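# Move empty wash bottle from shelf bench to cart tray

## Task

Take the empty wash bottle off the shelved bench and set it in the cart's top tray. It counts only if it rests within the tray's walls (lying on its side is fine) and stays there without the robot's help. A wash bottle touching the floor is a failure. Afterwards the gripper must be open and the robot moved away, and the robot must not have toppled or be left leaning.

## Robot and tools

Robot: a wheeled base carrying a lifting column with a head and two six-joint arms, each ending in a two-finger gripper. Shoulder height S = 0.90 m + column_m. Folded, the robot measures 0.73 m long, 0.62 m wide and S + 0.43 m tall; its front sits 0.40 m ahead of the column.

Frames: the base frame has its origin on the floor under the column, between the drive wheels; x forward, y left, z up, in metres. left_hand and right_hand are reported in it: the point where the fingers meet (tips extend 8 mm further). A hand's z axis runs along the fingers (quat_wxyz maps (0,0,1) onto it); its y axis runs across the opening. The odometry frame is where the base frame was at scene start; base_odometry counts wheel rotation only, heading -3.142 to 3.142, left positive.

execute_actions: "actions" is a list holding one action or nothing (empty just reports state and images). An action may contain:
- "base": exactly one relative command. {"translate_m": d} drives d metres straight, forward positive, -3 to 3. {"rotate_rad": d} turns in place, counter-clockwise/left positive, -3.2 to 3.2. No sideways motion. Offsets count from the base's last reported position. Commands needing over 8.667 s are refused.
- "joints": absolute targets keyed by joint name, any subset. column_m 0 to 0.8; head_tilt_rad -0.61 to 1.308 (positive tilts down); left_/right_joint1_rad -2.879 to 2.879; joint2 0 to 3.141; joint3 0 to 3.019; joint4 -1.692 to 1.57; joint5 -1.57 to 1.57 (positive swings the hand to the robot's right); joint6 -2.094 to 2.094 (positive rolls clockwise viewed from behind); left_/right_gripper_m 0 to 0.093 (fingertip gap in metres). Omitted joints may still be chasing earlier targets.
- "speeds": caps for this action only: translate_m 0.05-0.8 m/s, rotate_rad 0.1-1 rad/s (defaults are the maxima). Arms ignore it.
"cameras": list from cam_head_left, cam_head_right, cam_left_wrist, cam_right_wrist, nav_camera, all; omitted/null means all, [] none. Unknown keys or out-of-range numbers reject the whole call with no motion. Motions in one action start together. If a result reports a stop, the remaining calls in that reply are skipped. No action runs beyond 15 s.

wait: "seconds" 0 to 10; returns the same report with nothing new commanded. zoom_image: "camera" plus "region" [x0, y0, x1, y1] in pixels of that camera's latest full image, origin top-left, at most 504x504. finished_scene: "scene" number; final, reports success.

Arm geometry (approximate): with joint1 at -1.57 (left) or 1.57 (right) and joints 5, 6 at 0, the arm lies in a forward vertical plane 0.23 m beside the column. Let a = j2 - 0.35, b = 1.05 + j2 - j3, c = b - j4 (c = 1.57 means fingers vertical down). Hand point is 0.12 + 0.39 sin a + 0.38 cos b + 0.25 cos c ahead and S + 0.39 cos a - 0.38 sin b - 0.25 sin c up. Example: j2, j3, j4 = 0.93, 0.78, 0.14 gives 0.60 m ahead, 0.25 m under S. Real hands sag lower and nearer the column by up to ~5 cm (~12 cm loaded); trust the reported hand position (1-3 cm error).

Reach: about 1 m from the shoulder; down to 0.99 m below S at 0.3 m ahead. For the floor, extend fingers down 0.45-0.5 m ahead at column_m 0.3 and then lower the column (to 0.02 m above floor). Below 0.4 m height the housing blocks hands closer than 0.45 m; avoid moving arms with column_m under 0.3. Light loads (up to 0.3 kg) are safe out to 0.6 m ahead, 0.14 m above to 0.7 m below S; up to 0.2 kg even with fingers only 0.35 rad below horizontal.

Gripper: fingers 7 cm long; outer width is the opening +1 cm at tips, +5 cm at base; body 10 x 7 cm; wrist camera sticks out 11 cm on one side. Grip by commanding less than the object's width; "off_target" then is expected. An opening staying 0.002 m or more over target means something is held. Small joint changes (<0.03 rad, <0.08 for joints 2-3) may not move anything; to touch gently, step ~0.05 rad per call from your last target.

Status words: "done"; "off_target" (resting short, may still push); "contact_stop" (column or base only; target dropped); "time_out"; "not_followed" / "joint command not followed" with a "cause:" line means a collision check withheld arm targets - back each moved joint off by 0.05 rad or more, or move the other arm, or drive away from the obstacle. on_its_own lists what was not commanded; "held at" is a held target. Blocked arms keep pushing and heat up; to relax, resend the reported joint positions (a loaded arm sags slightly each time).

Column: lowering stops with contact_stop when an arm's load changes (a hand touching down); it may descend 0.15-0.2 m more, and won't go down again until raised 0.2 m. If caught under something, drive out before raising.

Base: stops only if a wheel stalls; back up 0.05 m before retrying or turning. Compare turned_by_wheels and turned_by_imu: a gap above ~4% and at least 0.05 rad means slip or collision and wrong heading. base_tilt in degrees; a forward drop of 0.5 or more during a move means leaning back - reverse 0.05 m. Table tops 0.30 m up and more than 0.26 m below S can hit the column. Pushing ~3 s switches wheel motors off 2 s (wheel_motors_off = 1, time_out). motor_effort lists left_wheel and right_wheel (positive pushes forward, bracket = peak). Joint torques and per-joint Motor temperatures lines also appear; MOTOR HOT from 85 °C, OVER-TEMPERATURE FAULT at 100 °C drops that arm (limit_stop_at_motor_heat).

Cameras: head cameras look ahead and down by about head_tilt_rad; straight ahead may be off-centre by 0.3 rad. Wrist cameras sit 0.10 m behind the fingertips, view along the fingers angled 0.62 rad toward the hand's +x; with fingers down and arm forward they look back toward the robot, so objects above image centre lie farther out or lower. nav_camera is low at the front, 0.23 m up. Calibration (K, distortion, T_world_to_cam in base frame) is listed per camera and is slightly imprecise.

Avoid: dropping the bottle or letting it reach the floor, arms colliding or pressing on each other, hard shoves, tipping the robot, and loose objects falling. Objects may occasionally get nudged.

Each tool is called after "Emit:" as name([rows], argument=value, ...), one row to a line, values as JSON.

## Session

Emit:
execute_actions(actions=[])

Scene clock: 0.00 s.
Joint torques (N m, as the arm reports them, + toward a larger angle): no reading
Motor temperatures (°C, as the motors report them): left_arm=[27 27 29 29 29 29] | right_arm=[30 29 27 27 27 26]
base_odometry: x=+0.000 y=+0.000 heading=+0.000 (m, m, rad; odometry frame)
turned_by_wheels: +0.000 (rad since the last result)
turned_by_imu: +0.000 (rad since the last result)
base_tilt: forward=+0.2 right=+0.3 (deg)
base_status: not commanded
joint_positions: column_m=+0.551 head_tilt_rad=+0.876 left_joint1_rad=-1.561 left_joint2_rad=+0.874 left_joint3_rad=+0.439 left_joint4_rad=-0.906 left_joint5_rad=+0.032 left_joint6_rad=+0.083 left_gripper_m=+0.094 right_joint1_rad=+1.579 right_joint2_rad=+0.854 right_joint3_rad=+0.384 right_joint4_rad=-0.897 right_joint5_rad=+0.046 right_joint6_rad=-0.008 right_gripper_m=+0.095
joint_status: not commanded
wheel_motors_off: 0
motor_effort: left_wheel=+1 right_wheel=+1 (%)
left_hand: x=+0.1720 y=+0.2213 z=+1.2376 quat_wxyz=(+0.397, -0.028, -0.917, +0.028) (m; base frame)
right_hand: x=+0.1480 y=-0.2317 z=+1.2451 quat_wxyz=(+0.409, +0.016, -0.912, +0.017) (m; base frame)
pictures: cam_head_left, cam_head_right, cam_left_wrist, cam_right_wrist, nav_camera
Images, in order (width x height): cam_head_left 672x504, cam_head_right 672x504, cam_left_wrist 672x504, cam_right_wrist 672x504, nav_camera 672x504.

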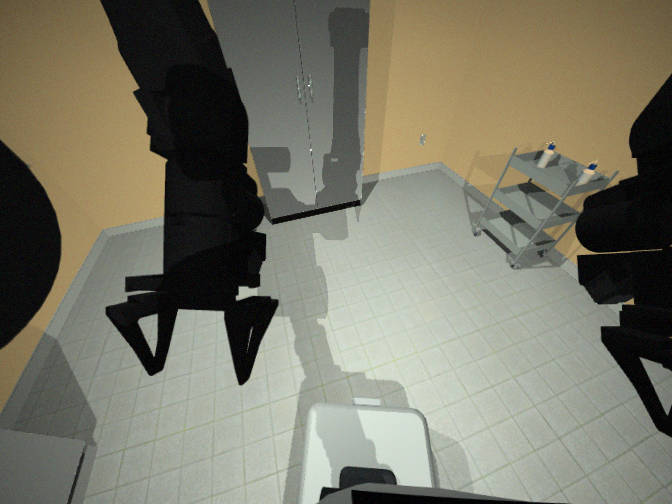

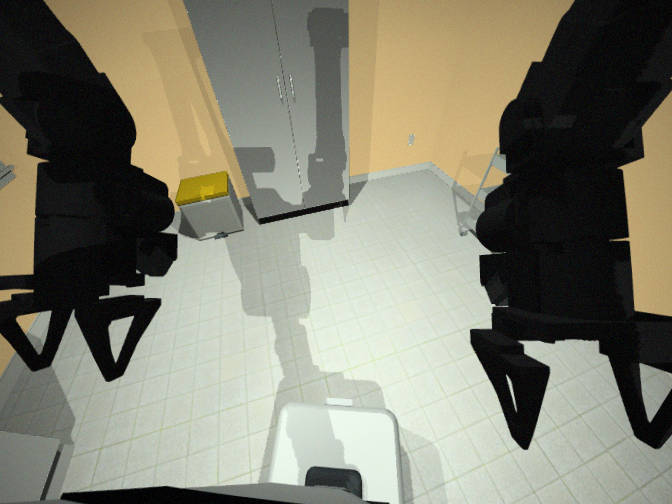

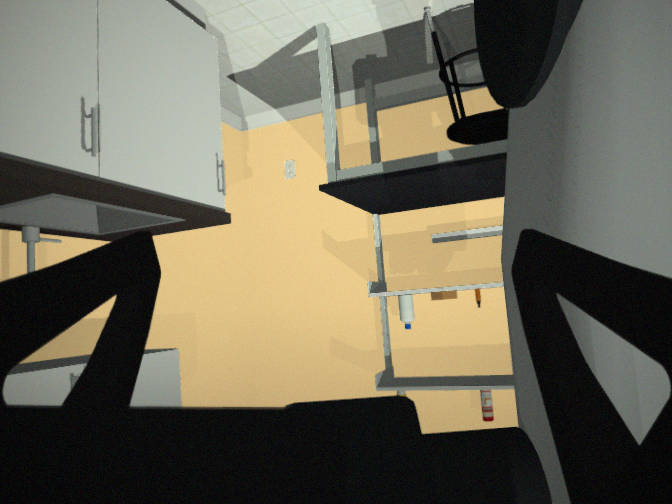

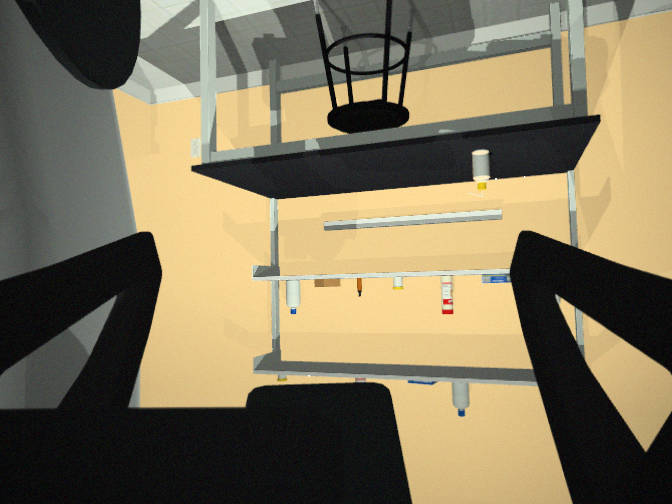

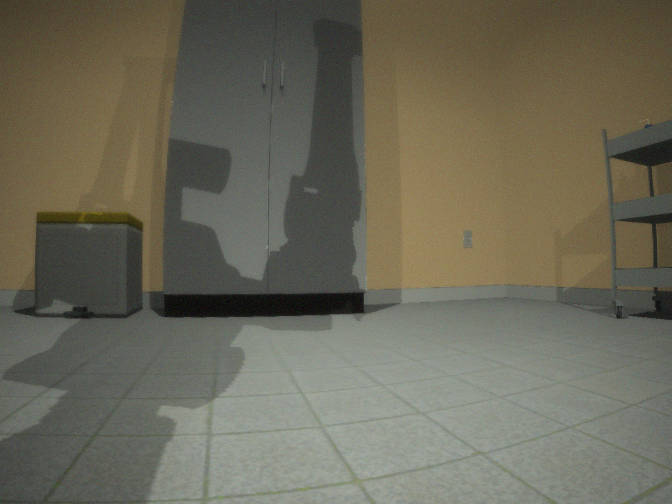

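Emit:
execute_actions([
  {"base":{"rotate_rad":-2.8},"joints":{"head_tilt_rad":0.5}},
], cameras=["cam_head_left","cam_head_right","nav_camera"])

Scene clock: 7.63 s.
Joint torques (N m, as the arm reports them, + toward a larger angle): left_arm=[-1.28 -8.46 -0.55 -1.22  0.03  0.  ] | right_arm=[-0.38 -5.42 -1.71 -1.21  0.11 -0.07]
Motor temperatures (°C, as the motors report them): left_arm=[27 27 29 29 29 29] | right_arm=[30 29 27 27 27 26]
base_odometry: x=+0.000 y=+0.000 heading=-2.799 (m, m, rad; odometry frame)
turned_by_wheels: -2.799 (rad since the last result)
turned_by_imu: -2.777 (rad since the last result)
base_tilt: forward=+0.1 right=+0.3 (deg)
base_status: done
joint_positions: column_m=+0.551 head_tilt_rad=+0.518 left_joint1_rad=-1.561 left_joint2_rad=+0.874 left_joint3_rad=+0.439 left_joint4_rad=-0.906 left_joint5_rad=+0.032 left_joint6_rad=+0.083 left_gripper_m=+0.094 right_joint1_rad=+1.579 right_joint2_rad=+0.854 right_joint3_rad=+0.384 right_joint4_rad=-0.897 right_joint5_rad=+0.046 right_joint6_rad=-0.008 right_gripper_m=+0.095
joint_status: all done
wheel_motors_off: 0
motor_effort: left_wheel=+1(38) right_wheel=+0(35) (%)
left_hand: x=+0.1720 y=+0.2213 z=+1.2376 quat_wxyz=(+0.397, -0.028, -0.917, +0.028) (m; base frame)
right_hand: x=+0.1480 y=-0.2317 z=+1.2451 quat_wxyz=(+0.409, +0.016, -0.912, +0.017) (m; base frame)
pictures: cam_head_left, cam_head_right, nav_camera
camera_calibration (this result's frames):
cam_head_left: T_world_to_cam=[[0.0818713, -0.996636, -0.003595, 0.0668189], [-0.428237, -0.0319211, -0.903102, 1.41276], [0.89995, 0.0754777, -0.42941, 0.53145], [0, 0, 0, 1]] pos_world=[0.121246, 0.0715782, 1.50431]
cam_head_right: T_world_to_cam=[[0.0835726, -0.996422, -0.0126143, -0.0453024], [-0.442342, -0.0257514, -0.896477, 1.39887], [0.892944, 0.0805007, -0.442911, 0.554946], [0, 0, 0, 1]] pos_world=[0.127029, -0.053791, 1.49927]
Images, in order (width x height): cam_head_left 672x504, cam_head_right 672x504, nav_camera 672x504.

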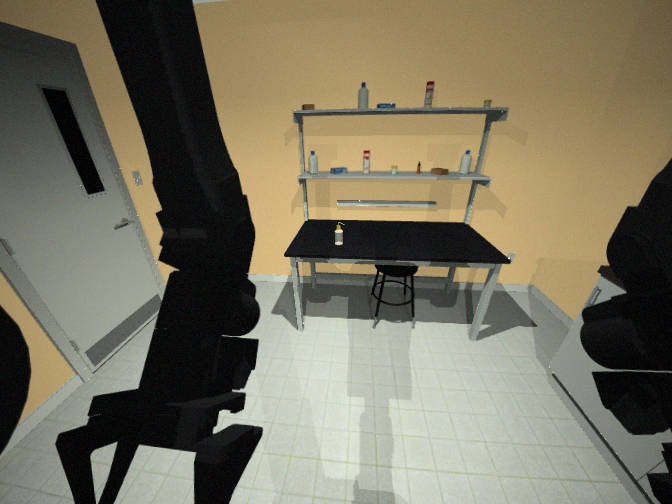

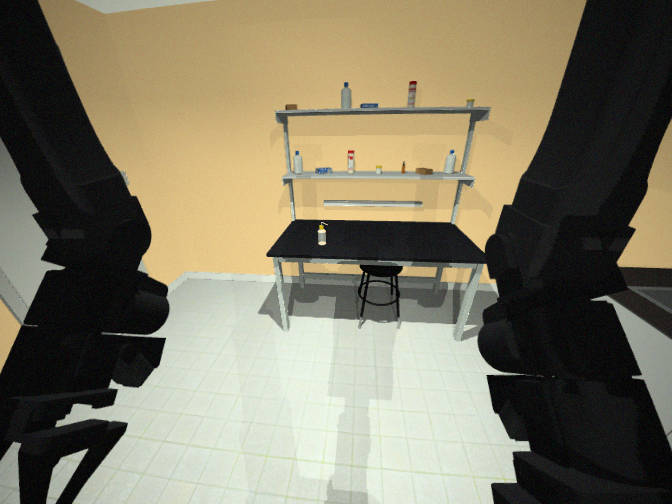

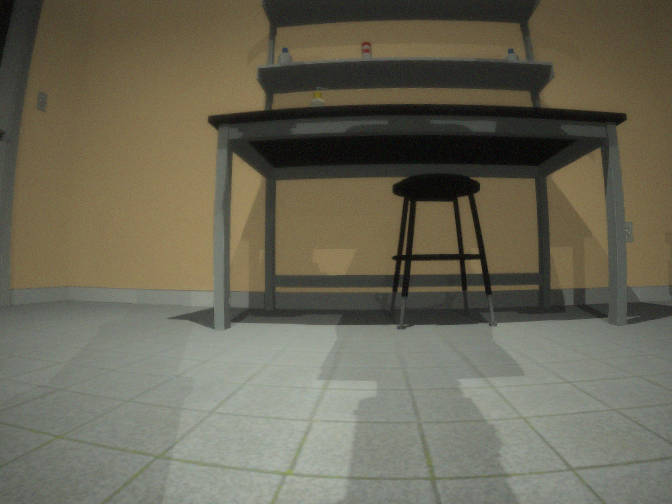

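Emit:
execute_actions([
  {"base":{"translate_m":0.75},"joints":{"head_tilt_rad":0.6,"column_m":0.33,"left_joint1_rad":-1.57,"left_joint2_rad":1.6,"left_joint3_rad":1.19,"left_joint4_rad":0.95,"left_joint5_rad":0,"left_joint6_rad":0}},
], cameras=["cam_head_left","cam_head_right","cam_left_wrist"])

Scene clock: 17.90 s.
Joint torques (N m, as the arm reports them, + toward a larger angle): left_arm=[ -1.97 -20.52   3.25   2.92  -0.05  -0.1 ] | right_arm=[-0.56 -5.83 -1.86 -1.24  0.14 -0.09]
Motor temperatures (°C, as the motors report them): left_arm=[27 28 29 29 29 29] | right_arm=[30 29 28 27 27 26]
base_odometry: x=-0.707 y=-0.251 heading=-2.800 (m, m, rad; odometry frame)
turned_by_wheels: +0.000 (rad since the last result)
turned_by_imu: -0.001 (rad since the last result)
base_tilt: forward=+0.2 right=+0.3 (deg)
base_status: done
joint_positions: column_m=+0.330 head_tilt_rad=+0.604 left_joint1_rad=-1.561 left_joint2_rad=+1.597 left_joint3_rad=+1.184 left_joint4_rad=+0.937 left_joint5_rad=+0.002 left_joint6_rad=+0.010 left_gripper_m=+0.094 right_joint1_rad=+1.579 right_joint2_rad=+0.854 right_joint3_rad=+0.385 right_joint4_rad=-0.897 right_joint5_rad=+0.046 right_joint6_rad=-0.008 right_gripper_m=+0.095
joint_status: all done
wheel_motors_off: 0
motor_effort: left_wheel=-1(51) right_wheel=+2(50) (%)
left_hand: x=+0.7442 y=+0.2305 z=+0.8506 quat_wxyz=(-0.500, -0.005, -0.866, -0.006) (m; base frame)
right_hand: x=+0.1489 y=-0.2317 z=+1.0235 quat_wxyz=(+0.408, +0.016, -0.913, +0.017) (m; base frame)
pictures: cam_head_left, cam_head_right, cam_left_wrist
camera_calibration (this result's frames):
cam_head_left: T_world_to_cam=[[0.0812647, -0.996636, -0.0105774, 0.0752427], [-0.503837, -0.0319211, -0.863209, 1.16414], [0.859967, 0.0754777, -0.504737, 0.537538], [0, 0, 0, 1]] pos_world=[0.118159, 0.0715782, 1.27701]
cam_head_right: T_world_to_cam=[[0.0821892, -0.996422, -0.0197091, -0.0386881], [-0.517324, -0.0257514, -0.855402, 1.15014], [0.851834, 0.0805007, -0.51759, 0.557249], [0, 0, 0, 1]] pos_world=[0.12349, -0.053791, 1.27149]
cam_left_wrist: T_world_to_cam=[[-0.00967338, -0.999763, -0.0195011, 0.253546], [-0.908332, 0.0169403, -0.417907, 1.03174], [0.418138, 0.0136709, -0.908281, 0.581474], [0, 0, 0, 1]] pos_world=[0.69648, 0.228058, 0.964258]
Images, in order (width x height): cam_head_left 672x504, cam_head_right 672x504, cam_left_wrist 672x504.

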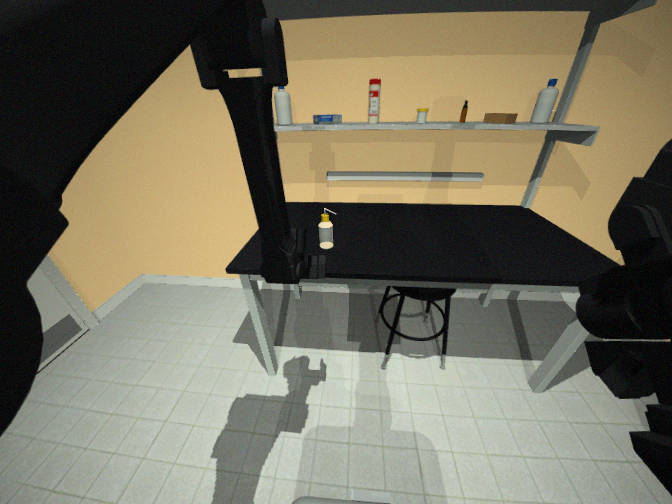

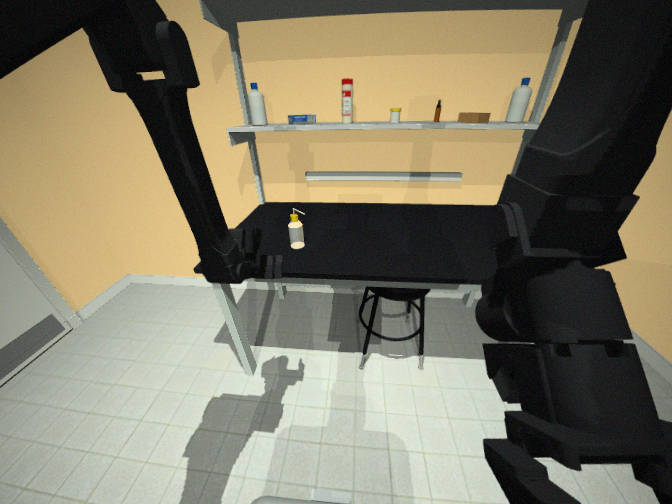

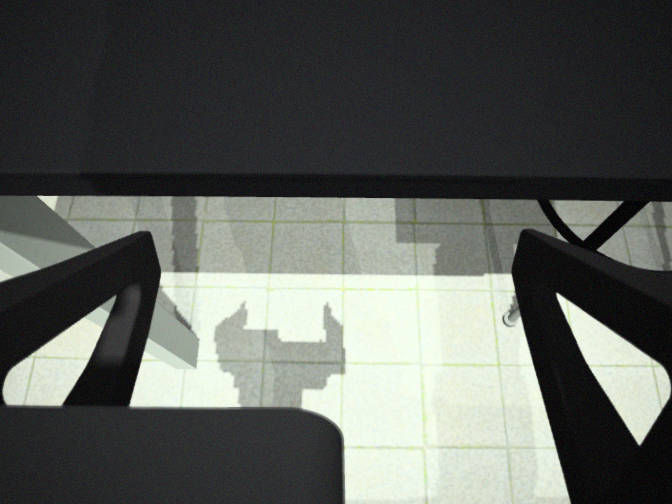

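Emit:
execute_actions([
  {"base":{"rotate_rad":-0.03}},
], cameras=[])

Emit:
execute_actions([
  {"base":{"translate_m":0.18}},
], cameras=["cam_head_right","cam_left_wrist"])

Scene clock: 21.73 s.
Joint torques (N m, as the arm reports them, + toward a larger angle): left_arm=[ -1.59 -20.63   3.09   2.92  -0.02  -0.1 ] | right_arm=[ 0.07 -5.3  -1.46 -1.17  0.12 -0.12]
Motor temperatures (°C, as the motors report them): left_arm=[27 28 29 29 29 29] | right_arm=[30 29 28 27 27 26]
base_odometry: x=-0.707 y=-0.251 heading=-2.828 (m, m, rad; odometry frame)
turned_by_wheels: -0.028 (rad since the last result)
turned_by_imu: -0.026 (rad since the last result)
base_tilt: forward=+0.1 right=+0.4 (deg)
base_status: done
joint_positions: column_m=+0.330 head_tilt_rad=+0.604 left_joint1_rad=-1.567 left_joint2_rad=+1.597 left_joint3_rad=+1.184 left_joint4_rad=+0.937 left_joint5_rad=+0.001 left_joint6_rad=+0.010 left_gripper_m=+0.094 right_joint1_rad=+1.579 right_joint2_rad=+0.854 right_joint3_rad=+0.385 right_joint4_rad=-0.897 right_joint5_rad=+0.046 right_joint6_rad=-0.008 right_gripper_m=+0.095
joint_status: not commanded
wheel_motors_off: 0
motor_effort: left_wheel=+1(44) right_wheel=-1(43) (%)
left_hand: x=+0.7442 y=+0.2266 z=+0.8506 quat_wxyz=(-0.500, -0.005, -0.866, -0.004) (m; base frame)
right_hand: x=+0.1489 y=-0.2317 z=+1.0235 quat_wxyz=(+0.408, +0.016, -0.913, +0.017) (m; base frame)
pictures: none
No camera images: the call's "cameras" was empty. Leave "cameras" out to get every camera's image.

Scene clock: 23.57 s.
Joint torques (N m, as the arm reports them, + toward a larger angle): left_arm=[ -1.48 -20.76   2.97   2.95  -0.02  -0.1 ] | right_arm=[ 0.03 -6.13 -1.71 -1.23  0.12 -0.09]
Motor temperatures (°C, as the motors report them): left_arm=[27 28 29 29 29 29] | right_arm=[30 29 28 27 27 26]
base_odometry: x=-0.878 y=-0.307 heading=-2.829 (m, m, rad; odometry frame)
turned_by_wheels: -0.001 (rad since the last result)
turned_by_imu: -0.001 (rad since the last result)
base_tilt: forward=+0.1 right=+0.3 (deg)
base_status: done
joint_positions: column_m=+0.330 head_tilt_rad=+0.604 left_joint1_rad=-1.567 left_joint2_rad=+1.597 left_joint3_rad=+1.186 left_joint4_rad=+0.938 left_joint5_rad=+0.001 left_joint6_rad=+0.010 left_gripper_m=+0.094 right_joint1_rad=+1.579 right_joint2_rad=+0.854 right_joint3_rad=+0.385 right_joint4_rad=-0.897 right_joint5_rad=+0.046 right_joint6_rad=-0.008 right_gripper_m=+0.095
joint_status: not commanded
wheel_motors_off: 0
motor_effort: left_wheel=-1(44) right_wheel=+3(49) (%)
left_hand: x=+0.7454 y=+0.2266 z=+0.8512 quat_wxyz=(-0.501, -0.005, -0.865, -0.004) (m; base frame)
right_hand: x=+0.1485 y=-0.2317 z=+1.0236 quat_wxyz=(+0.409, +0.016, -0.912, +0.017) (m; base frame)
pictures: cam_head_right, cam_left_wrist
camera_calibration (this result's frames):
cam_head_right: T_world_to_cam=[[0.0821862, -0.996422, -0.0197215, -0.0386716], [-0.517454, -0.0257514, -0.855324, 1.15004], [0.851755, 0.0805007, -0.517718, 0.557422], [0, 0, 0, 1]] pos_world=[0.123484, -0.053791, 1.27148]
cam_left_wrist: T_world_to_cam=[[-0.0120324, -0.999821, -0.0146341, 0.247286], [-0.907171, 0.017071, -0.420416, 1.03442], [0.420591, 0.008217, -0.907213, 0.580111], [0, 0, 0, 1]] pos_world=[0.697379, 0.224817, 0.964789]
Images, in order (width x height): cam_head_right 672x504, cam_left_wrist 672x504.

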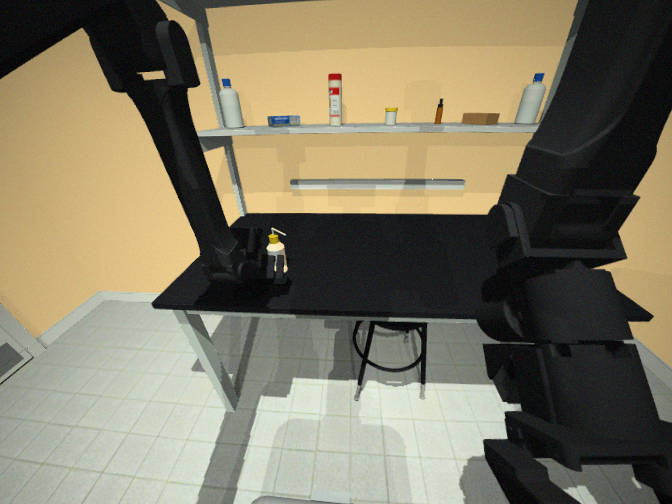

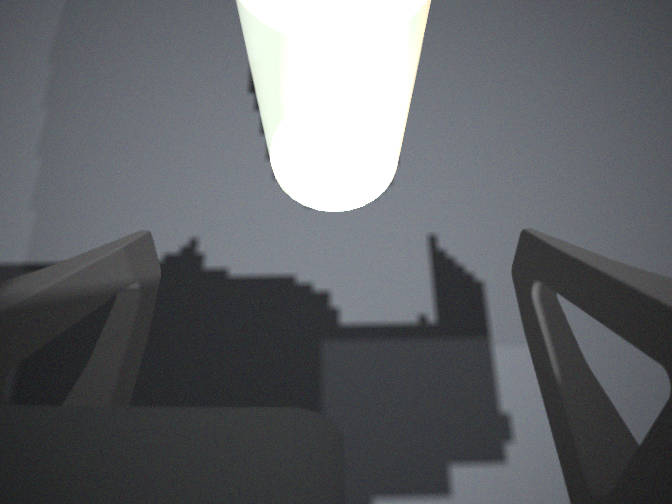

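Emit:
execute_actions([
  {"joints":{"column_m":0.295}},
], cameras=[])

Emit:
execute_actions([
  {"base":{"translate_m":0.095},"speeds":{"translate_m":0.15}},
], cameras=["cam_head_right","cam_left_wrist"])

Scene clock: 27.33 s.
Joint torques (N m, as the arm reports them, + toward a larger angle): left_arm=[ -1.69 -20.17   3.04   2.94  -0.01  -0.11] | right_arm=[-0.23 -6.09 -1.54 -1.12  0.18 -0.12]
Motor temperatures (°C, as the motors report them): left_arm=[27 29 29 29 29 29] | right_arm=[30 29 28 27 27 26]
base_odometry: x=-0.878 y=-0.307 heading=-2.829 (m, m, rad; odometry frame)
turned_by_wheels: +0.000 (rad since the last result)
turned_by_imu: +0.001 (rad since the last result)
base_tilt: forward=+0.2 right=+0.3 (deg)
base_status: not commanded
joint_positions: column_m=+0.295 head_tilt_rad=+0.604 left_joint1_rad=-1.567 left_joint2_rad=+1.597 left_joint3_rad=+1.186 left_joint4_rad=+0.938 left_joint5_rad=+0.001 left_joint6_rad=+0.010 left_gripper_m=+0.094 right_joint1_rad=+1.579 right_joint2_rad=+0.854 right_joint3_rad=+0.385 right_joint4_rad=-0.897 right_joint5_rad=+0.046 right_joint6_rad=-0.008 right_gripper_m=+0.095
joint_status: all done
wheel_motors_off: 0
motor_effort: left_wheel=-1(2) right_wheel=+2(1) (%)
left_hand: x=+0.7454 y=+0.2266 z=+0.8162 quat_wxyz=(-0.501, -0.005, -0.865, -0.004) (m; base frame)
right_hand: x=+0.1485 y=-0.2317 z=+0.9886 quat_wxyz=(+0.409, +0.016, -0.912, +0.017) (m; base frame)
pictures: none
No camera images: the call's "cameras" was empty. Leave "cameras" out to get every camera's image.

Scene clock: 28.90 s.
Joint torques (N m, as the arm reports them, + toward a larger angle): left_arm=[ -1.42 -20.62   3.     2.93  -0.02  -0.1 ] | right_arm=[-0.46 -5.46 -1.43 -1.15  0.14 -0.11]
Motor temperatures (°C, as the motors report them): left_arm=[27 29 29 29 29 29] | right_arm=[30 29 28 27 27 26]
base_odometry: x=-0.968 y=-0.336 heading=-2.830 (m, m, rad; odometry frame)
turned_by_wheels: -0.001 (rad since the last result)
turned_by_imu: -0.001 (rad since the last result)
base_tilt: forward=+0.1 right=+0.2 (deg)
base_status: done
joint_positions: column_m=+0.295 head_tilt_rad=+0.604 left_joint1_rad=-1.567 left_joint2_rad=+1.597 left_joint3_rad=+1.186 left_joint4_rad=+0.938 left_joint5_rad=+0.001 left_joint6_rad=+0.010 left_gripper_m=+0.094 right_joint1_rad=+1.579 right_joint2_rad=+0.854 right_joint3_rad=+0.383 right_joint4_rad=-0.897 right_joint5_rad=+0.046 right_joint6_rad=-0.008 right_gripper_m=+0.095
joint_status: not commanded
wheel_motors_off: 0
motor_effort: left_wheel=-1(32) right_wheel=+3(35) (%)
left_hand: x=+0.7456 y=+0.2266 z=+0.8163 quat_wxyz=(-0.501, -0.005, -0.865, -0.004) (m; base frame)
right_hand: x=+0.1474 y=-0.2317 z=+0.9889 quat_wxyz=(+0.410, +0.016, -0.912, +0.017) (m; base frame)
pictures: cam_head_right, cam_left_wrist
camera_calibration (this result's frames):
cam_head_right: T_world_to_cam=[[0.0821848, -0.996422, -0.0197272, -0.0393549], [-0.517513, -0.0257514, -0.855288, 1.12004], [0.851719, 0.0805007, -0.517778, 0.539369], [0, 0, 0, 1]] pos_world=[0.12348, -0.053791, 1.23646]
cam_left_wrist: T_world_to_cam=[[-0.012028, -0.99982, -0.0146393, 0.246778], [-0.90701, 0.0170722, -0.420762, 1.02007], [0.420937, 0.00821711, -0.907053, 0.547959], [0, 0, 0, 1]] pos_world=[0.697527, 0.224817, 0.929848]
Images, in order (width x height): cam_head_right 672x504, cam_left_wrist 672x504.

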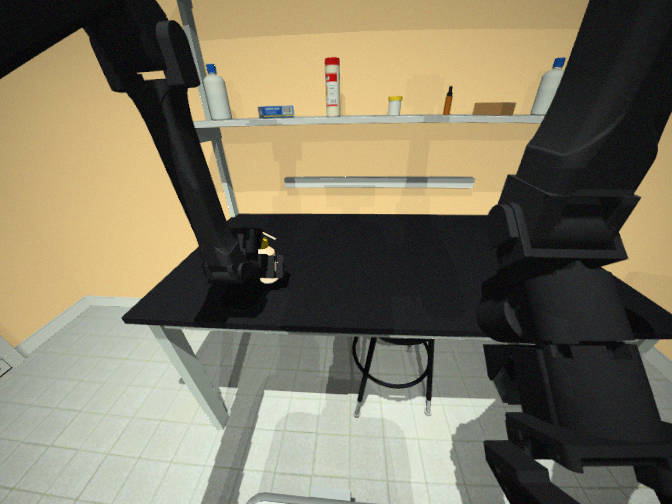

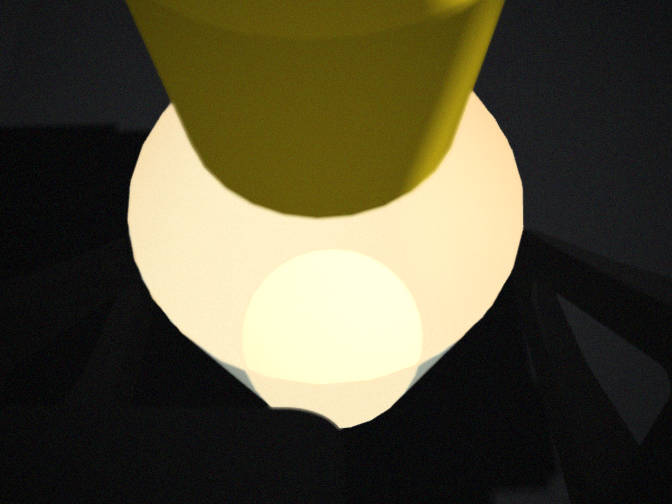

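Emit:
execute_actions([
  {"joints":{"left_gripper_m":0.04}},
], cameras=[])

Emit:
execute_actions([
  {"joints":{"column_m":0.4}},
], cameras=["cam_head_right","cam_left_wrist"])

Scene clock: 31.53 s.
Joint torques (N m, as the arm reports them, + toward a larger angle): left_arm=[ -1.61 -20.6    2.99   2.94  -0.01  -0.1 ] | right_arm=[ 0.28 -5.39 -1.48 -1.06  0.16 -0.14]
Motor temperatures (°C, as the motors report them): left_arm=[27 29 29 29 29 29] | right_arm=[30 29 28 27 27 26]
base_odometry: x=-0.968 y=-0.336 heading=-2.830 (m, m, rad; odometry frame)
turned_by_wheels: +0.000 (rad since the last result)
turned_by_imu: +0.001 (rad since the last result)
base_tilt: forward=+0.2 right=+0.3 (deg)
base_status: not commanded
joint_positions: column_m=+0.295 head_tilt_rad=+0.604 left_joint1_rad=-1.567 left_joint2_rad=+1.597 left_joint3_rad=+1.186 left_joint4_rad=+0.938 left_joint5_rad=+0.001 left_joint6_rad=+0.009 left_gripper_m=+0.054 right_joint1_rad=+1.579 right_joint2_rad=+0.854 right_joint3_rad=+0.383 right_joint4_rad=-0.897 right_joint5_rad=+0.046 right_joint6_rad=-0.008 right_gripper_m=+0.095
joint_status: left_gripper_m off_target (ended at +0.054, target +0.040)
wheel_motors_off: 0
motor_effort: left_wheel=-3(4) right_wheel=+4(1) (%)
left_hand: x=+0.7456 y=+0.2266 z=+0.8163 quat_wxyz=(-0.501, -0.004, -0.865, -0.004) (m; base frame)
right_hand: x=+0.1474 y=-0.2317 z=+0.9889 quat_wxyz=(+0.410, +0.016, -0.912, +0.017) (m; base frame)
pictures: none
No camera images: the call's "cameras" was empty. Leave "cameras" out to get every camera's image.

Scene clock: 33.50 s.
Joint torques (N m, as the arm reports them, + toward a larger angle): left_arm=[ -1.58 -20.44   2.96   2.94  -0.01  -0.1 ] | right_arm=[-0.57 -5.67 -1.53 -1.23  0.11 -0.13]
Motor temperatures (°C, as the motors report them): left_arm=[27 29 29 29 29 29] | right_arm=[30 29 28 27 27 26]
base_odometry: x=-0.968 y=-0.336 heading=-2.830 (m, m, rad; odometry frame)
turned_by_wheels: +0.000 (rad since the last result)
turned_by_imu: +0.001 (rad since the last result)
base_tilt: forward=+0.1 right=+0.3 (deg)
base_status: not commanded
joint_positions: column_m=+0.400 head_tilt_rad=+0.604 left_joint1_rad=-1.567 left_joint2_rad=+1.597 left_joint3_rad=+1.186 left_joint4_rad=+0.938 left_joint5_rad=+0.001 left_joint6_rad=+0.009 left_gripper_m=+0.054 right_joint1_rad=+1.579 right_joint2_rad=+0.854 right_joint3_rad=+0.383 right_joint4_rad=-0.897 right_joint5_rad=+0.046 right_joint6_rad=-0.008 right_gripper_m=+0.095
joint_status: all done
wheel_motors_off: 0
motor_effort: left_wheel=-3(3) right_wheel=+3(4) (%)
left_hand: x=+0.7456 y=+0.2266 z=+0.9212 quat_wxyz=(-0.501, -0.004, -0.865, -0.004) (m; base frame)
right_hand: x=+0.1474 y=-0.2317 z=+1.0938 quat_wxyz=(+0.410, +0.016, -0.912, +0.017) (m; base frame)
pictures: cam_head_right, cam_left_wrist
camera_calibration (this result's frames):
cam_head_right: T_world_to_cam=[[0.0821845, -0.996422, -0.0197287, -0.0372836], [-0.517528, -0.0257514, -0.855279, 1.20975], [0.85171, 0.0805007, -0.517793, 0.593702], [0, 0, 0, 1]] pos_world=[0.12348, -0.053791, 1.34135]
cam_left_wrist: T_world_to_cam=[[-0.0118383, -0.999828, -0.0143084, 0.247869], [-0.907013, 0.0167609, -0.420769, 1.06428], [0.420936, 0.0079967, -0.907055, 0.643155], [0, 0, 0, 1]] pos_world=[0.697527, 0.224845, 1.03474]
Images, in order (width x height): cam_head_right 672x504, cam_left_wrist 672x504.

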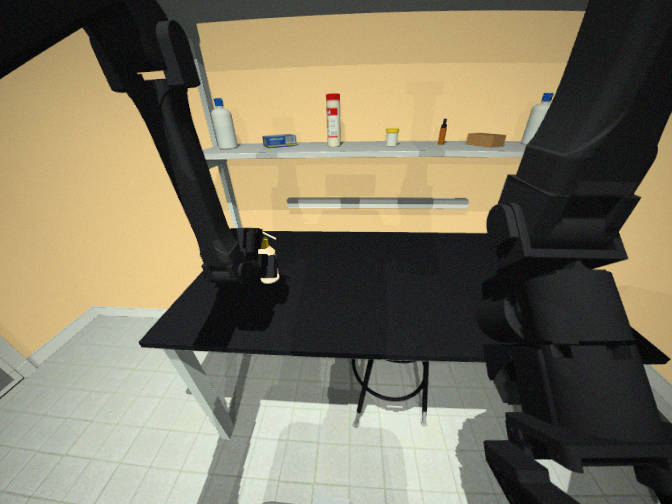

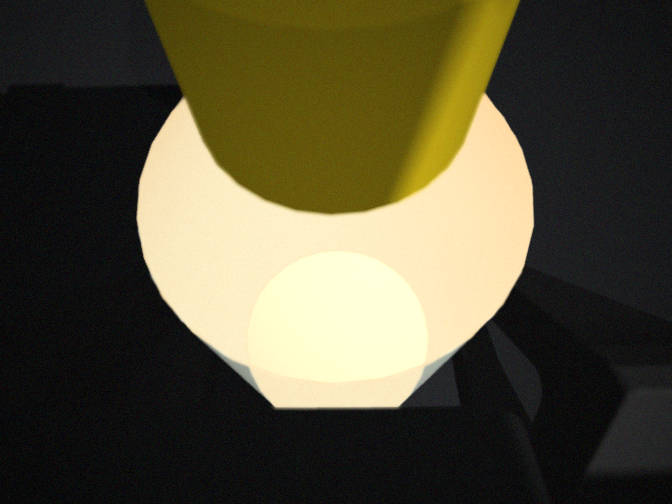

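Emit:
execute_actions([
  {"base":{"translate_m":-1.0},"joints":{"column_m":0.55}},
], cameras=[])

Emit:
execute_actions([
  {"base":{"rotate_rad":2.05}},
], cameras=["cam_head_right","cam_head_left","nav_camera"])

Scene clock: 40.20 s.
Joint torques (N m, as the arm reports them, + toward a larger angle): left_arm=[ -1.55 -20.32   3.08   2.94  -0.01  -0.1 ] | right_arm=[-0.21 -5.58 -1.37 -1.16  0.15 -0.09]
Motor temperatures (°C, as the motors report them): left_arm=[27 29 29 29 29 29] | right_arm=[30 29 28 27 27 26]
base_odometry: x=-0.016 y=-0.030 heading=-2.831 (m, m, rad; odometry frame)
turned_by_wheels: -0.001 (rad since the last result)
turned_by_imu: +0.004 (rad since the last result)
base_tilt: forward=+0.2 right=+0.3 (deg)
base_status: done
joint_positions: column_m=+0.550 head_tilt_rad=+0.604 left_joint1_rad=-1.567 left_joint2_rad=+1.597 left_joint3_rad=+1.185 left_joint4_rad=+0.938 left_joint5_rad=+0.001 left_joint6_rad=+0.009 left_gripper_m=+0.054 right_joint1_rad=+1.579 right_joint2_rad=+0.854 right_joint3_rad=+0.381 right_joint4_rad=-0.897 right_joint5_rad=+0.046 right_joint6_rad=-0.008 right_gripper_m=+0.095
joint_status: all done
wheel_motors_off: 0
motor_effort: left_wheel=-1(45) right_wheel=+1(54) (%)
left_hand: x=+0.7450 y=+0.2266 z=+1.0709 quat_wxyz=(-0.501, -0.004, -0.865, -0.004) (m; base frame)
right_hand: x=+0.1464 y=-0.2317 z=+1.2441 quat_wxyz=(+0.410, +0.016, -0.912, +0.017) (m; base frame)
pictures: none
No camera images: the call's "cameras" was empty. Leave "cameras" out to get every camera's image.

Scene clock: 43.57 s.
Joint torques (N m, as the arm reports them, + toward a larger angle): left_arm=[ -1.47 -20.61   3.     2.95  -0.01  -0.09] | right_arm=[-0.15 -5.25 -1.32 -1.29  0.16 -0.09]
Motor temperatures (°C, as the motors report them): left_arm=[27 29 29 29 29 29] | right_arm=[30 29 28 27 27 26]
base_odometry: x=-0.016 y=-0.030 heading=-0.781 (m, m, rad; odometry frame)
turned_by_wheels: +2.050 (rad since the last result)
turned_by_imu: +2.034 (rad since the last result)
base_tilt: forward=+0.2 right=+0.2 (deg)
base_status: done
joint_positions: column_m=+0.550 head_tilt_rad=+0.604 left_joint1_rad=-1.569 left_joint2_rad=+1.597 left_joint3_rad=+1.185 left_joint4_rad=+0.938 left_joint5_rad=+0.001 left_joint6_rad=+0.009 left_gripper_m=+0.054 right_joint1_rad=+1.579 right_joint2_rad=+0.854 right_joint3_rad=+0.381 right_joint4_rad=-0.897 right_joint5_rad=+0.046 right_joint6_rad=-0.008 right_gripper_m=+0.095
joint_status: not commanded
wheel_motors_off: 0
motor_effort: left_wheel=-3(37) right_wheel=+2(46) (%)
left_hand: x=+0.7450 y=+0.2256 z=+1.0709 quat_wxyz=(-0.501, -0.004, -0.865, -0.003) (m; base frame)
right_hand: x=+0.1464 y=-0.2317 z=+1.2441 quat_wxyz=(+0.410, +0.016, -0.912, +0.017) (m; base frame)
pictures: cam_head_left, cam_head_right, nav_camera
camera_calibration (this result's frames):
cam_head_left: T_world_to_cam=[[0.0812606, -0.996636, -0.0106091, 0.0776172], [-0.504174, -0.0319211, -0.863012, 1.35365], [0.859771, 0.0754777, -0.505072, 0.649036], [0, 0, 0, 1]] pos_world=[0.118144, 0.0715782, 1.49685]
cam_head_right: T_world_to_cam=[[0.0821815, -0.996422, -0.0197411, -0.0343052], [-0.517658, -0.0257514, -0.8552, 1.33792], [0.851632, 0.0805007, -0.517922, 0.671568], [0, 0, 0, 1]] pos_world=[0.123473, -0.053791, 1.49133]
Images, in order (width x height): cam_head_left 672x504, cam_head_right 672x504, nav_camera 672x504.

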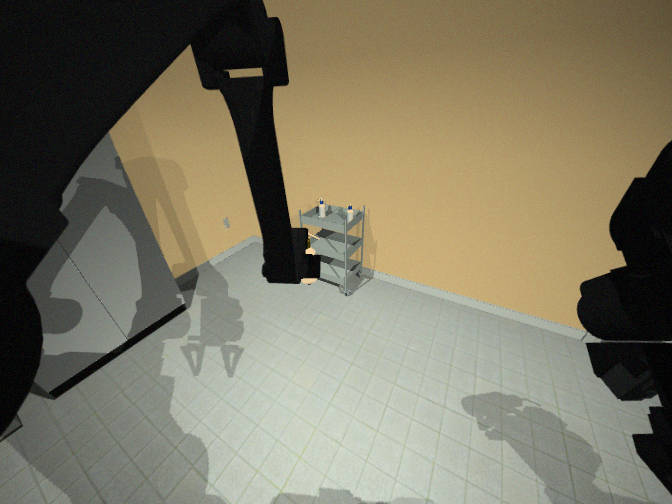

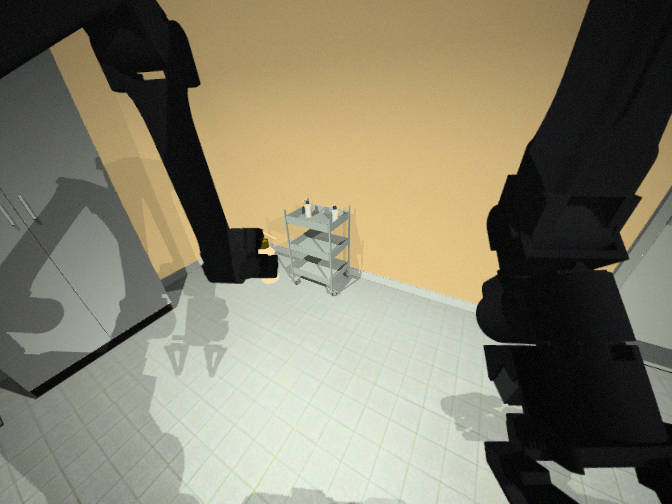

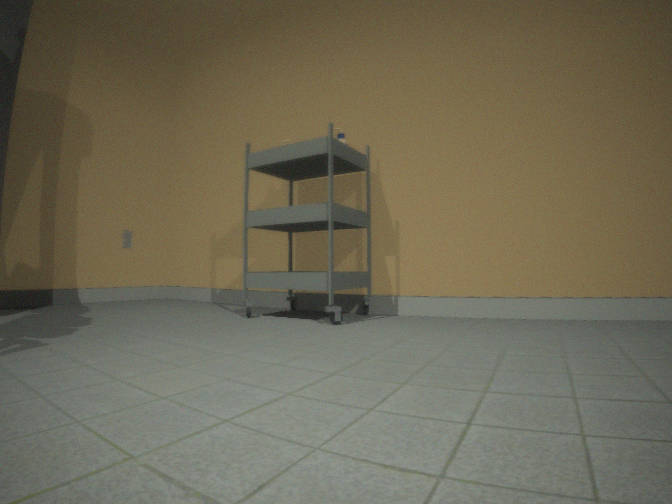

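Emit:
execute_actions([
  {"base":{"translate_m":0.95},"joints":{"column_m":0.5,"head_tilt_rad":0.7}},
], cameras=["cam_head_right","cam_head_left","cam_left_wrist","nav_camera"])

Emit:
zoom_image(camera="cam_head_right", region=[180,120,420,320])

Scene clock: 49.30 s.
Joint torques (N m, as the arm reports them, + toward a larger angle): left_arm=[ -1.57 -20.57   3.02   2.92  -0.01  -0.1 ] | right_arm=[-0.46 -5.89 -1.43 -1.1   0.11 -0.14]
Motor temperatures (°C, as the motors report them): left_arm=[27 30 29 29 29 29] | right_arm=[30 29 28 27 27 26]
base_odometry: x=+0.658 y=-0.699 heading=-0.781 (m, m, rad; odometry frame)
turned_by_wheels: +0.001 (rad since the last result)
turned_by_imu: +0.000 (rad since the last result)
base_tilt: forward=+0.1 right=+0.2 (deg)
base_status: done
joint_positions: column_m=+0.500 head_tilt_rad=+0.703 left_joint1_rad=-1.569 left_joint2_rad=+1.597 left_joint3_rad=+1.186 left_joint4_rad=+0.938 left_joint5_rad=+0.001 left_joint6_rad=+0.009 left_gripper_m=+0.054 right_joint1_rad=+1.579 right_joint2_rad=+0.854 right_joint3_rad=+0.384 right_joint4_rad=-0.897 right_joint5_rad=+0.046 right_joint6_rad=-0.008 right_gripper_m=+0.095
joint_status: all done
wheel_motors_off: 0
motor_effort: left_wheel=+1(54) right_wheel=-2(48) (%)
left_hand: x=+0.7456 y=+0.2256 z=+1.0213 quat_wxyz=(-0.501, -0.004, -0.865, -0.003) (m; base frame)
right_hand: x=+0.1480 y=-0.2317 z=+1.1938 quat_wxyz=(+0.409, +0.016, -0.912, +0.017) (m; base frame)
pictures: cam_head_left, cam_head_right, cam_left_wrist, nav_camera
camera_calibration (this result's frames):
cam_head_left: T_world_to_cam=[[0.0798117, -0.996636, -0.0185991, 0.0890341], [-0.587108, -0.0319211, -0.808879, 1.23431], [0.805564, 0.0754777, -0.587681, 0.74932], [0, 0, 0, 1]] pos_world=[0.113943, 0.0715782, 1.44043]
cam_head_right: T_world_to_cam=[[0.0798243, -0.996422, -0.0277774, -0.0232295], [-0.599753, -0.0257514, -0.799771, 1.217], [0.796194, 0.0805007, -0.599663, 0.769983], [0, 0, 0, 1]] pos_world=[0.1187, -0.053791, 1.43441]
cam_left_wrist: T_world_to_cam=[[-0.0122702, -0.999838, -0.0131768, 0.247525], [-0.907006, 0.0166765, -0.420788, 1.10646], [0.420939, 0.00678824, -0.907063, 0.734257], [0, 0, 0, 1]] pos_world=[0.697527, 0.224049, 1.13486]
Images, in order (width x height): cam_head_left 672x504, cam_head_right 672x504, cam_left_wrist 672x504, nav_camera 672x504.

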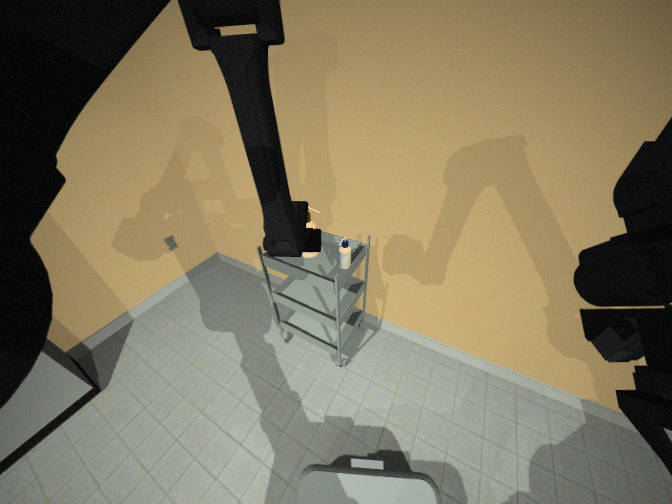

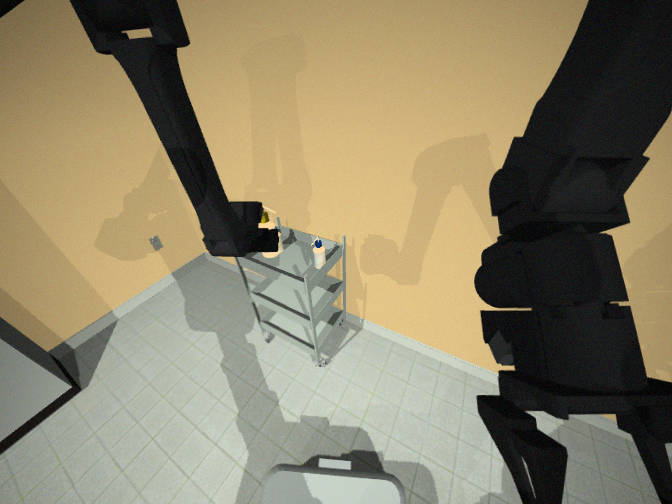

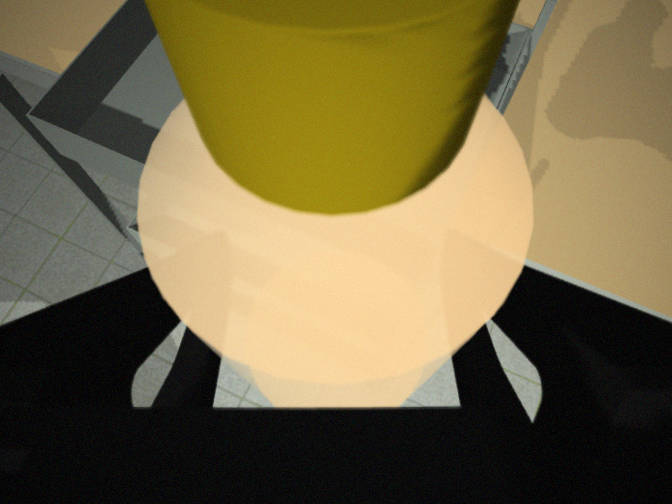

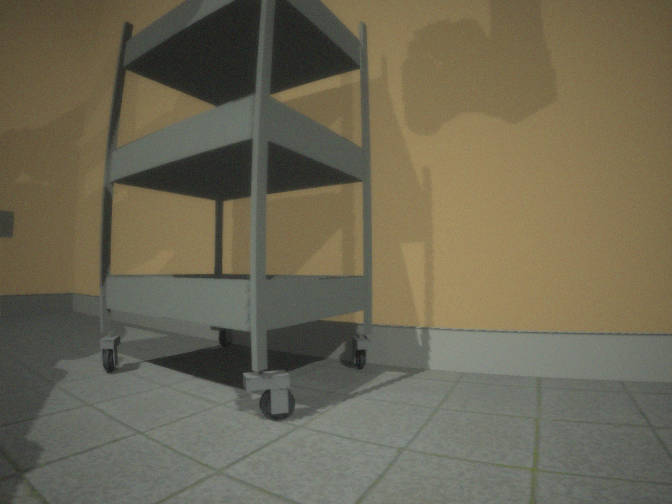

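Region (180, 120, 420, 320) of cam_head_right's 672x504 image, scaled by 2.100, with more detail than that image has.

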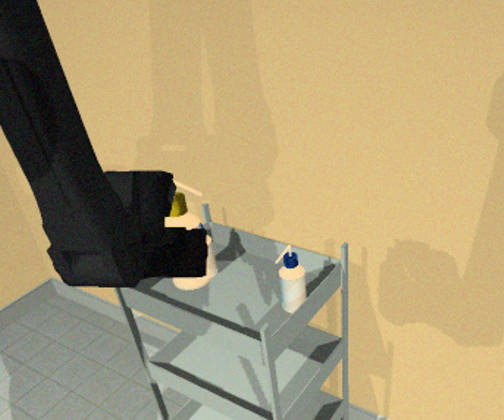

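Emit:
execute_actions([
  {"base":{"rotate_rad":0.07}},
], cameras=[])

Emit:
execute_actions([
  {"base":{"translate_m":0.28},"joints":{"head_tilt_rad":0.85}},
], cameras=["cam_head_right","cam_head_left","cam_left_wrist"])

Scene clock: 55.63 s.
Joint torques (N m, as the arm reports them, + toward a larger angle): left_arm=[ -1.4  -20.89   3.08   2.89   0.01  -0.1 ] | right_arm=[-0.31 -5.93 -1.61 -1.2   0.11 -0.13]
Motor temperatures (°C, as the motors report them): left_arm=[27 30 29 29 29 29] | right_arm=[30 29 28 27 27 26]
base_odometry: x=+0.658 y=-0.699 heading=-0.712 (m, m, rad; odometry frame)
turned_by_wheels: +0.069 (rad since the last result)
turned_by_imu: +0.068 (rad since the last result)
base_tilt: forward=+0.1 right=+0.3 (deg)
base_status: done
joint_positions: column_m=+0.500 head_tilt_rad=+0.703 left_joint1_rad=-1.568 left_joint2_rad=+1.597 left_joint3_rad=+1.186 left_joint4_rad=+0.938 left_joint5_rad=+0.000 left_joint6_rad=+0.009 left_gripper_m=+0.054 right_joint1_rad=+1.579 right_joint2_rad=+0.854 right_joint3_rad=+0.384 right_joint4_rad=-0.897 right_joint5_rad=+0.046 right_joint6_rad=-0.008 right_gripper_m=+0.095
joint_status: not commanded
wheel_motors_off: 0
motor_effort: left_wheel=-1(42) right_wheel=+1(41) (%)
left_hand: x=+0.7456 y=+0.2262 z=+1.0213 quat_wxyz=(-0.501, -0.004, -0.865, -0.004) (m; base frame)
right_hand: x=+0.1480 y=-0.2317 z=+1.1938 quat_wxyz=(+0.409, +0.016, -0.912, +0.017) (m; base frame)
pictures: none
No camera images: the call's "cameras" was empty. Leave "cameras" out to get every camera's image.

Scene clock: 57.73 s.
Joint torques (N m, as the arm reports them, + toward a larger angle): left_arm=[ -1.6  -20.75   2.98   2.96   0.01  -0.1 ] | right_arm=[-0.02 -5.54 -1.56 -1.13  0.1  -0.14]
Motor temperatures (°C, as the motors report them): left_arm=[27 30 29 29 29 29] | right_arm=[30 29 28 27 27 26]
base_odometry: x=+0.870 y=-0.882 heading=-0.711 (m, m, rad; odometry frame)
turned_by_wheels: +0.001 (rad since the last result)
turned_by_imu: +0.001 (rad since the last result)
base_tilt: forward=+0.0 right=+0.2 (deg)
base_status: done
joint_positions: column_m=+0.500 head_tilt_rad=+0.852 left_joint1_rad=-1.568 left_joint2_rad=+1.597 left_joint3_rad=+1.187 left_joint4_rad=+0.938 left_joint5_rad=+0.000 left_joint6_rad=+0.009 left_gripper_m=+0.054 right_joint1_rad=+1.579 right_joint2_rad=+0.854 right_joint3_rad=+0.384 right_joint4_rad=-0.897 right_joint5_rad=+0.046 right_joint6_rad=-0.008 right_gripper_m=+0.095
joint_status: all done
wheel_motors_off: 0
motor_effort: left_wheel=+2(54) right_wheel=-3(41) (%)
left_hand: x=+0.7457 y=+0.2262 z=+1.0214 quat_wxyz=(-0.502, -0.004, -0.865, -0.004) (m; base frame)
right_hand: x=+0.1480 y=-0.2317 z=+1.1938 quat_wxyz=(+0.409, +0.016, -0.912, +0.017) (m; base frame)
pictures: cam_head_left, cam_head_right, cam_left_wrist
camera_calibration (this result's frames):
cam_head_left: T_world_to_cam=[[0.0761814, -0.996636, -0.0302031, 0.10646], [-0.700326, -0.0319211, -0.713109, 1.09766], [0.709747, 0.0754777, -0.700402, 0.921619], [0, 0, 0, 1]] pos_world=[0.10649, 0.0715782, 1.43147]
cam_head_right: T_world_to_cam=[[0.0748359, -0.996422, -0.0392823, -0.00588332], [-0.711484, -0.0257514, -0.70223, 1.07764], [0.698706, 0.0805007, -0.710865, 0.940109], [0, 0, 0, 1]] pos_world=[0.110304, -0.053791, 1.42481]
cam_left_wrist: T_world_to_cam=[[-0.0115533, -0.999835, -0.0140319, 0.248438], [-0.906857, 0.016389, -0.42112, 1.10696], [0.421281, 0.00785957, -0.906896, 0.733594], [0, 0, 0, 1]] pos_world=[0.697676, 0.224489, 1.13494]
Images, in order (width x height): cam_head_left 672x504, cam_head_right 672x504, cam_left_wrist 672x504.

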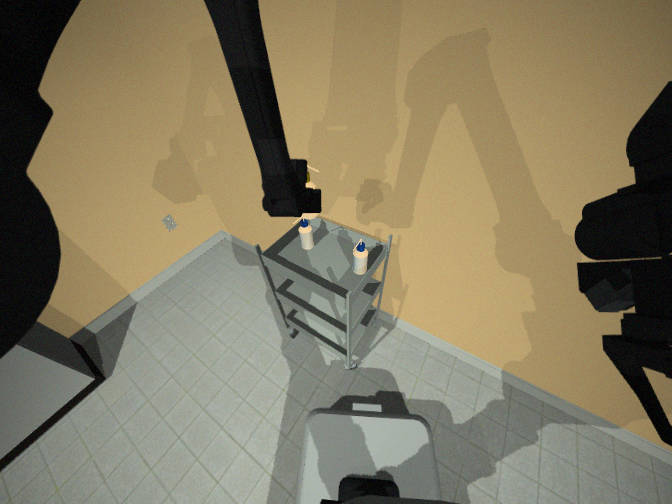

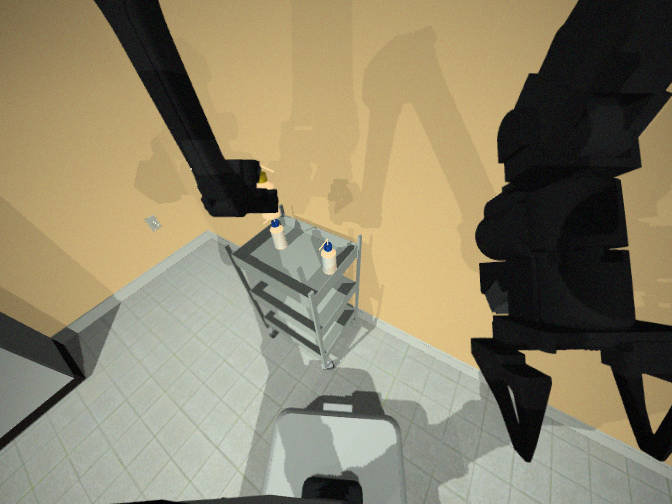

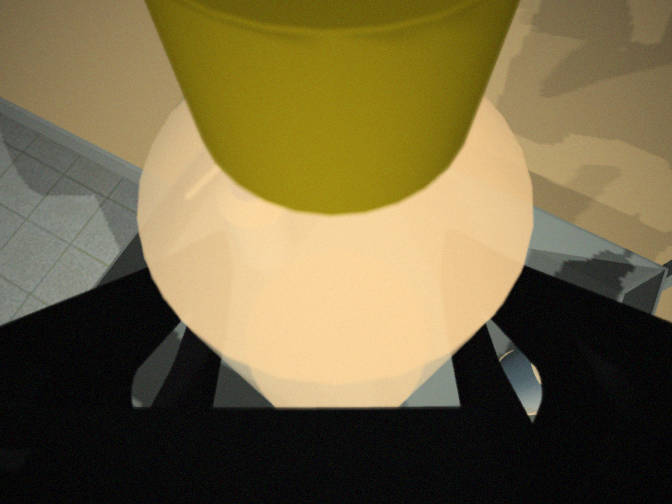

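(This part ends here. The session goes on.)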